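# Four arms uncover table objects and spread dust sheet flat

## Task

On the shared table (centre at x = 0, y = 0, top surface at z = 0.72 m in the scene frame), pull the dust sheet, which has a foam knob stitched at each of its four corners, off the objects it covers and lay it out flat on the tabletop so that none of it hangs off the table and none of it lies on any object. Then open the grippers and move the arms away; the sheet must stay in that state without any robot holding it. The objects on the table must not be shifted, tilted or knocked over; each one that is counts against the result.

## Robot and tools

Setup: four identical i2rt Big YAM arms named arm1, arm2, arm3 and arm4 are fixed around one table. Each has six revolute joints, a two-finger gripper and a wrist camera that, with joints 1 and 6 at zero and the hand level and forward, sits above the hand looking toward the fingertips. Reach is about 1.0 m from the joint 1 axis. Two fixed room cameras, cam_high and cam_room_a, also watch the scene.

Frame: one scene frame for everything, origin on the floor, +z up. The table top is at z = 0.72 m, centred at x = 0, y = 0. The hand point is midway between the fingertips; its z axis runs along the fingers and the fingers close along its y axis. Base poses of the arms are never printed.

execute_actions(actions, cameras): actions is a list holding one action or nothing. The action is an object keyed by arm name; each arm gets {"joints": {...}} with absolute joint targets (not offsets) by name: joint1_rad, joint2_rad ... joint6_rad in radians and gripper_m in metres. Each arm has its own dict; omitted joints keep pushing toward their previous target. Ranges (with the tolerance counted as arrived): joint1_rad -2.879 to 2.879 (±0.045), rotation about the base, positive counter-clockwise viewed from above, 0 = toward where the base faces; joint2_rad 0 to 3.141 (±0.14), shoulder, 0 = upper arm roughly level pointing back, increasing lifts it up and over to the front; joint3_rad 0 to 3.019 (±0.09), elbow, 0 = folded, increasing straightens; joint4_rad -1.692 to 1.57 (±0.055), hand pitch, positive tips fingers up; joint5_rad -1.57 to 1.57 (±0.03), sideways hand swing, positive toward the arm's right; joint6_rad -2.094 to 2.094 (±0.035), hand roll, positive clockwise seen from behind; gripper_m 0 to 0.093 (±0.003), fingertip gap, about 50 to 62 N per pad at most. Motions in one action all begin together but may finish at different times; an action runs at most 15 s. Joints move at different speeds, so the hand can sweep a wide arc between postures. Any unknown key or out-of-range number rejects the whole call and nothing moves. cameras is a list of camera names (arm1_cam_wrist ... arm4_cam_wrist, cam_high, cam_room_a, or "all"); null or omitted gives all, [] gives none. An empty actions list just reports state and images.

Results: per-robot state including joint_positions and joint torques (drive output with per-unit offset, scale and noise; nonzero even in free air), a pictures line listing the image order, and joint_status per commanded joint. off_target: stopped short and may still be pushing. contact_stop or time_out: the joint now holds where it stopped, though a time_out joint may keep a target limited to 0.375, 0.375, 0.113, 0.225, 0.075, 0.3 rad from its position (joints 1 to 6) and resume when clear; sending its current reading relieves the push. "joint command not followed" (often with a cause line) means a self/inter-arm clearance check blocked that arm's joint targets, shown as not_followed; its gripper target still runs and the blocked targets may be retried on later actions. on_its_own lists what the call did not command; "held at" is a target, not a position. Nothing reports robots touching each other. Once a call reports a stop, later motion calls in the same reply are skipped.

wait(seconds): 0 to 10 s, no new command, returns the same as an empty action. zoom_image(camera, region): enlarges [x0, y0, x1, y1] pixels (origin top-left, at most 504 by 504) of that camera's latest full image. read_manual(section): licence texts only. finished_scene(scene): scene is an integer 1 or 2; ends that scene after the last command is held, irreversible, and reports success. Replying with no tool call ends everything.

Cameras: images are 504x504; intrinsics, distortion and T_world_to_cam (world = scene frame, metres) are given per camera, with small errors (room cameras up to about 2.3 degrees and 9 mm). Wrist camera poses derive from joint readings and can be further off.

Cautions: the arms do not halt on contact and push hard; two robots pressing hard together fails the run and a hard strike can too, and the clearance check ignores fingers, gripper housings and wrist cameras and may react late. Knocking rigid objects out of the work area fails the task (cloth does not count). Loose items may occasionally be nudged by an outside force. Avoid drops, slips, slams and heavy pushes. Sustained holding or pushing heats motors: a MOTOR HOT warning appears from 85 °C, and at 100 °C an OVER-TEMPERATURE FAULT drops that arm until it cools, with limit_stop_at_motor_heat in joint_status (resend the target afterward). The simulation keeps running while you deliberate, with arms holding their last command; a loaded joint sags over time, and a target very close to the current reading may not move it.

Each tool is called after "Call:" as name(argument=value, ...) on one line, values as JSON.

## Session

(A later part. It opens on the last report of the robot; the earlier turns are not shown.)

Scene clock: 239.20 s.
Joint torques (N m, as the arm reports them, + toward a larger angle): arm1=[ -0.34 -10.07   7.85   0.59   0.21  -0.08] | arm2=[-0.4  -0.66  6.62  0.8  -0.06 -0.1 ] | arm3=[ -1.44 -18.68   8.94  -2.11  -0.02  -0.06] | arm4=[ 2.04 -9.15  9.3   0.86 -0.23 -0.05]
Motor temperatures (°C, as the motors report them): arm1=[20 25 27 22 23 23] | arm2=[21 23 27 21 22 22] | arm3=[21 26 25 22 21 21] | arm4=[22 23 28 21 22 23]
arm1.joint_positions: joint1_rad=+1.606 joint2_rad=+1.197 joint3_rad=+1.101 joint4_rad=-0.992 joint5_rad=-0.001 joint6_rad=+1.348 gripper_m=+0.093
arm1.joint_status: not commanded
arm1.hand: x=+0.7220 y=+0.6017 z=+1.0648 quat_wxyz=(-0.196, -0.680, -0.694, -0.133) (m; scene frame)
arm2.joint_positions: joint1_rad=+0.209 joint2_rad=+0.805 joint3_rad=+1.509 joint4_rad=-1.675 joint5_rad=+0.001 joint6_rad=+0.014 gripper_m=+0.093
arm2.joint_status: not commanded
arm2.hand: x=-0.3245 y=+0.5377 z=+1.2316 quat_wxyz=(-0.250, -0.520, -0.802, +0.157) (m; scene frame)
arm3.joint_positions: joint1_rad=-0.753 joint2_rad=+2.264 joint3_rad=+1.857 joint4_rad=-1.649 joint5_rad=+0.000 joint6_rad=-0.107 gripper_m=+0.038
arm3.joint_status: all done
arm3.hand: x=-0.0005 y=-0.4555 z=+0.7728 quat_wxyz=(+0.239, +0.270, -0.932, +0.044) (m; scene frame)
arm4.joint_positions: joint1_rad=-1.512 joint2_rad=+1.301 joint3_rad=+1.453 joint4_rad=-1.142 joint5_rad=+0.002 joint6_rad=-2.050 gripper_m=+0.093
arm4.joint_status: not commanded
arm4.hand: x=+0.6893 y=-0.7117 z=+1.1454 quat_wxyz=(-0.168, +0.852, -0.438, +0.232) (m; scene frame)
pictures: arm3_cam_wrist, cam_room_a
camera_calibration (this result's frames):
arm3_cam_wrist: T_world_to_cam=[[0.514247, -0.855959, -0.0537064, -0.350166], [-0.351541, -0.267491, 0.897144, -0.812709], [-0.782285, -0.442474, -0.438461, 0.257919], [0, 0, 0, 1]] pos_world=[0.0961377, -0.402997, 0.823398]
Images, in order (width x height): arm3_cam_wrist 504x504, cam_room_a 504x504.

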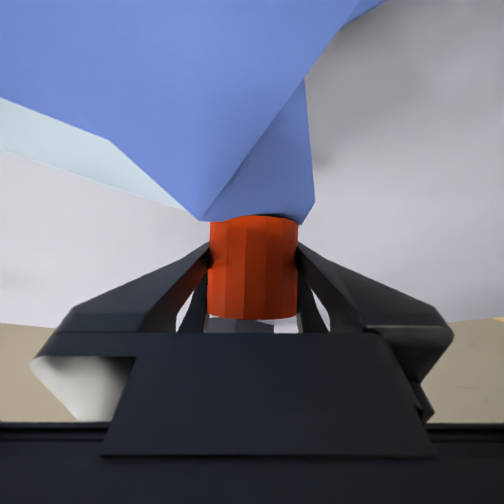

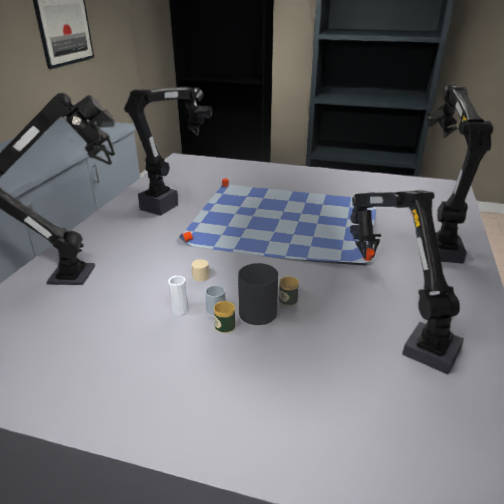

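Call:
execute_actions(actions=[{"arm3":{"joints":{"joint1_rad":-0.795,"joint2_rad":2.295,"joint3_rad":1.845}}}], cameras=[])

Call:
execute_actions(actions=[{"arm3":{"joints":{"gripper_m":0.093}}}], cameras=[])

Call:
execute_actions(actions=[{"arm3":{"joints":{"joint2_rad":1.8}}}], cameras=["arm3_cam_wrist","cam_high","cam_room_a"])

Scene clock: 244.40 s.
Joint torques (N m, as the arm reports them, + toward a larger angle): arm1=[ -0.9  -10.46   7.95   0.69   0.2   -0.08] | arm2=[-0.39 -0.66  6.6   0.79 -0.06 -0.1 ] | arm3=[ -0.62 -18.67   6.37  -2.03  -0.01  -0.02] | arm4=[ 2.04 -9.28  9.26  0.81 -0.21 -0.07]
Motor temperatures (°C, as the motors report them): arm1=[20 25 27 22 23 23] | arm2=[21 23 26 21 22 22] | arm3=[21 26 26 22 21 21] | arm4=[22 23 28 21 22 23]
arm1.joint_positions: joint1_rad=+1.606 joint2_rad=+1.197 joint3_rad=+1.101 joint4_rad=-0.992 joint5_rad=-0.001 joint6_rad=+1.348 gripper_m=+0.093
arm1.joint_status: not commanded
arm1.hand: x=+0.7220 y=+0.6017 z=+1.0648 quat_wxyz=(-0.196, -0.680, -0.694, -0.133) (m; scene frame)
arm2.joint_positions: joint1_rad=+0.209 joint2_rad=+0.805 joint3_rad=+1.509 joint4_rad=-1.675 joint5_rad=+0.001 joint6_rad=+0.014 gripper_m=+0.093
arm2.joint_status: not commanded
arm2.hand: x=-0.3245 y=+0.5377 z=+1.2316 quat_wxyz=(-0.250, -0.520, -0.802, +0.157) (m; scene frame)
arm3.joint_positions: joint1_rad=-0.784 joint2_rad=+2.279 joint3_rad=+1.847 joint4_rad=-1.649 joint5_rad=+0.000 joint6_rad=-0.107 gripper_m=+0.038
arm3.joint_status: all done
arm3.hand: x=+0.0014 y=-0.4733 z=+0.7626 quat_wxyz=(+0.251, +0.255, -0.933, +0.042) (m; scene frame)
arm4.joint_positions: joint1_rad=-1.512 joint2_rad=+1.301 joint3_rad=+1.453 joint4_rad=-1.142 joint5_rad=+0.002 joint6_rad=-2.050 gripper_m=+0.093
arm4.joint_status: not commanded
arm4.hand: x=+0.6893 y=-0.7117 z=+1.1454 quat_wxyz=(-0.168, +0.852, -0.438, +0.232) (m; scene frame)
pictures: none
No camera images: the call's "cameras" was empty. Leave "cameras" out to get every camera's image.

Scene clock: 245.07 s.
Joint torques (N m, as the arm reports them, + toward a larger angle): arm1=[-0.16 -9.72  7.75  0.65  0.18 -0.07] | arm2=[-0.48 -0.62  6.64  0.79 -0.06 -0.1 ] | arm3=[ -1.21 -16.73   6.5   -1.95   0.02  -0.01] | arm4=[ 1.94 -9.12  9.33  0.88 -0.22 -0.06]
Motor temperatures (°C, as the motors report them): arm1=[20 25 27 22 23 23] | arm2=[21 23 26 21 22 22] | arm3=[21 26 26 22 21 21] | arm4=[22 23 28 21 22 23]
arm1.joint_positions: joint1_rad=+1.606 joint2_rad=+1.197 joint3_rad=+1.101 joint4_rad=-0.992 joint5_rad=-0.001 joint6_rad=+1.348 gripper_m=+0.093
arm1.joint_status: not commanded
arm1.hand: x=+0.7220 y=+0.6017 z=+1.0648 quat_wxyz=(-0.196, -0.680, -0.694, -0.133) (m; scene frame)
arm2.joint_positions: joint1_rad=+0.209 joint2_rad=+0.805 joint3_rad=+1.509 joint4_rad=-1.675 joint5_rad=+0.001 joint6_rad=+0.014 gripper_m=+0.093
arm2.joint_status: not commanded
arm2.hand: x=-0.3245 y=+0.5377 z=+1.2316 quat_wxyz=(-0.250, -0.520, -0.802, +0.157) (m; scene frame)
arm3.joint_positions: joint1_rad=-0.784 joint2_rad=+2.279 joint3_rad=+1.847 joint4_rad=-1.651 joint5_rad=+0.000 joint6_rad=-0.107 gripper_m=+0.093
arm3.joint_status: all done
arm3.hand: x=+0.0010 y=-0.4734 z=+0.7628 quat_wxyz=(+0.252, +0.255, -0.933, +0.043) (m; scene frame)
arm4.joint_positions: joint1_rad=-1.512 joint2_rad=+1.301 joint3_rad=+1.453 joint4_rad=-1.142 joint5_rad=+0.002 joint6_rad=-2.050 gripper_m=+0.093
arm4.joint_status: not commanded
arm4.hand: x=+0.6893 y=-0.7117 z=+1.1454 quat_wxyz=(-0.168, +0.852, -0.438, +0.232) (m; scene frame)
pictures: none
No camera images: the call's "cameras" was empty. Leave "cameras" out to get every camera's image.

Scene clock: 246.67 s.
Joint torques (N m, as the arm reports them, + toward a larger angle): arm1=[-0.12 -9.62  7.85  0.59  0.2  -0.08] | arm2=[-0.41 -0.64  6.6   0.79 -0.06 -0.1 ] | arm3=[ -0.75 -16.76   8.72  -1.13   0.    -0.13] | arm4=[ 2.16 -9.09  9.33  0.87 -0.23 -0.06]
Motor temperatures (°C, as the motors report them): arm1=[20 25 27 22 23 23] | arm2=[21 23 26 21 22 22] | arm3=[21 26 26 22 21 21] | arm4=[22 23 28 21 22 23]
arm1.joint_positions: joint1_rad=+1.606 joint2_rad=+1.197 joint3_rad=+1.101 joint4_rad=-0.992 joint5_rad=-0.001 joint6_rad=+1.348 gripper_m=+0.093
arm1.joint_status: not commanded
arm1.hand: x=+0.7220 y=+0.6017 z=+1.0648 quat_wxyz=(-0.196, -0.680, -0.694, -0.133) (m; scene frame)
arm2.joint_positions: joint1_rad=+0.209 joint2_rad=+0.805 joint3_rad=+1.509 joint4_rad=-1.675 joint5_rad=+0.001 joint6_rad=+0.014 gripper_m=+0.093
arm2.joint_status: not commanded
arm2.hand: x=-0.3245 y=+0.5377 z=+1.2316 quat_wxyz=(-0.250, -0.520, -0.802, +0.157) (m; scene frame)
arm3.joint_positions: joint1_rad=-0.784 joint2_rad=+1.804 joint3_rad=+1.839 joint4_rad=-1.656 joint5_rad=+0.000 joint6_rad=-0.107 gripper_m=+0.093
arm3.joint_status: all done
arm3.hand: x=+0.0007 y=-0.4725 z=+1.0143 quat_wxyz=(+0.027, +0.264, -0.964, +0.006) (m; scene frame)
arm4.joint_positions: joint1_rad=-1.512 joint2_rad=+1.301 joint3_rad=+1.453 joint4_rad=-1.142 joint5_rad=+0.002 joint6_rad=-2.050 gripper_m=+0.093
arm4.joint_status: not commanded
arm4.hand: x=+0.6893 y=-0.7117 z=+1.1454 quat_wxyz=(-0.168, +0.852, -0.438, +0.232) (m; scene frame)
pictures: arm3_cam_wrist, cam_high, cam_room_a
camera_calibration (this result's frames):
arm3_cam_wrist: T_world_to_cam=[[0.502834, -0.864282, -0.0131832, -0.397307], [-0.666168, -0.397201, 0.63123, -0.824858], [-0.550797, -0.308622, -0.775484, 0.762167], [0, 0, 0, 1]] pos_world=[0.0700846, -0.435798, 1.10649]
Images, in order (width x height): arm3_cam_wrist 504x504, cam_high 504x504, cam_room_a 504x504.

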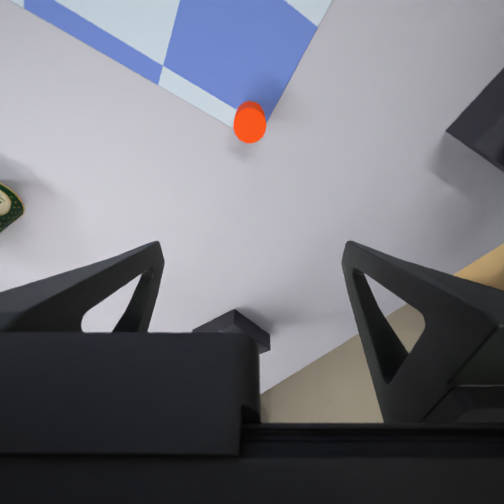

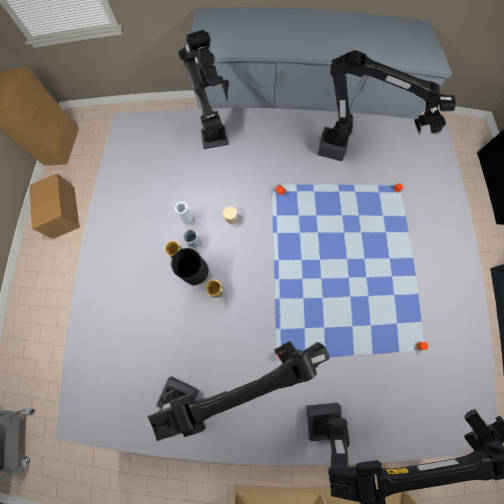

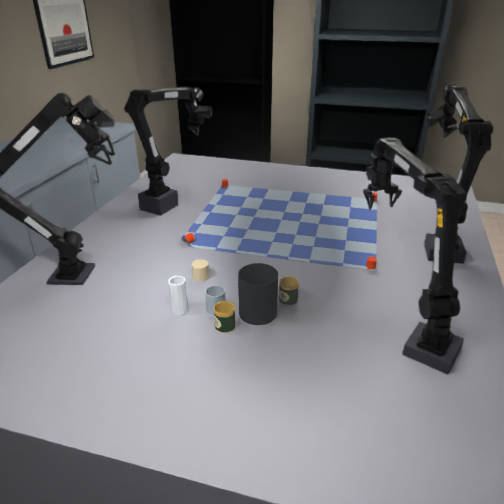

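Call:
execute_actions(actions=[{"arm3":{"joints":{"joint2_rad":1.0,"joint3_rad":1.5}}}], cameras=[])

Call:
finished_scene(scene=1)

Scene clock: 251.50 s.
Joint torques (N m, as the arm reports them, + toward a larger angle): arm1=[ -0.64 -10.08   7.85   0.63   0.19  -0.06] | arm2=[-0.43 -0.7   6.62  0.79 -0.06 -0.1 ] | arm3=[-1.15 -2.65  8.    0.25  0.    0.04] | arm4=[ 2.17 -9.14  9.31  0.83 -0.22 -0.06]
Motor temperatures (°C, as the motors report them): arm1=[20 24 27 22 23 23] | arm2=[21 23 26 21 22 22] | arm3=[21 26 26 22 21 21] | arm4=[22 23 28 21 22 23]
arm1.joint_positions: joint1_rad=+1.606 joint2_rad=+1.197 joint3_rad=+1.101 joint4_rad=-0.992 joint5_rad=-0.001 joint6_rad=+1.348 gripper_m=+0.093
arm1.joint_status: not commanded
arm1.hand: x=+0.7220 y=+0.6017 z=+1.0648 quat_wxyz=(-0.196, -0.680, -0.694, -0.133) (m; scene frame)
arm2.joint_positions: joint1_rad=+0.209 joint2_rad=+0.805 joint3_rad=+1.509 joint4_rad=-1.675 joint5_rad=+0.001 joint6_rad=+0.014 gripper_m=+0.093
arm2.joint_status: not commanded
arm2.hand: x=-0.3245 y=+0.5377 z=+1.2316 quat_wxyz=(-0.250, -0.520, -0.802, +0.157) (m; scene frame)
arm3.joint_positions: joint1_rad=-0.784 joint2_rad=+1.001 joint3_rad=+1.498 joint4_rad=-1.656 joint5_rad=+0.000 joint6_rad=-0.107 gripper_m=+0.093
arm3.joint_status: all done
arm3.hand: x=-0.2135 y=-0.5691 z=+1.2070 quat_wxyz=(-0.199, +0.259, -0.945, -0.030) (m; scene frame)
arm4.joint_positions: joint1_rad=-1.512 joint2_rad=+1.301 joint3_rad=+1.453 joint4_rad=-1.142 joint5_rad=+0.002 joint6_rad=-2.050 gripper_m=+0.093
arm4.joint_status: not commanded
arm4.hand: x=+0.6893 y=-0.7117 z=+1.1454 quat_wxyz=(-0.168, +0.852, -0.438, +0.232) (m; scene frame)
pictures: none
No camera images: the call's "cameras" was empty. Leave "cameras" out to get every camera's image.

The scene is finished: the task was done.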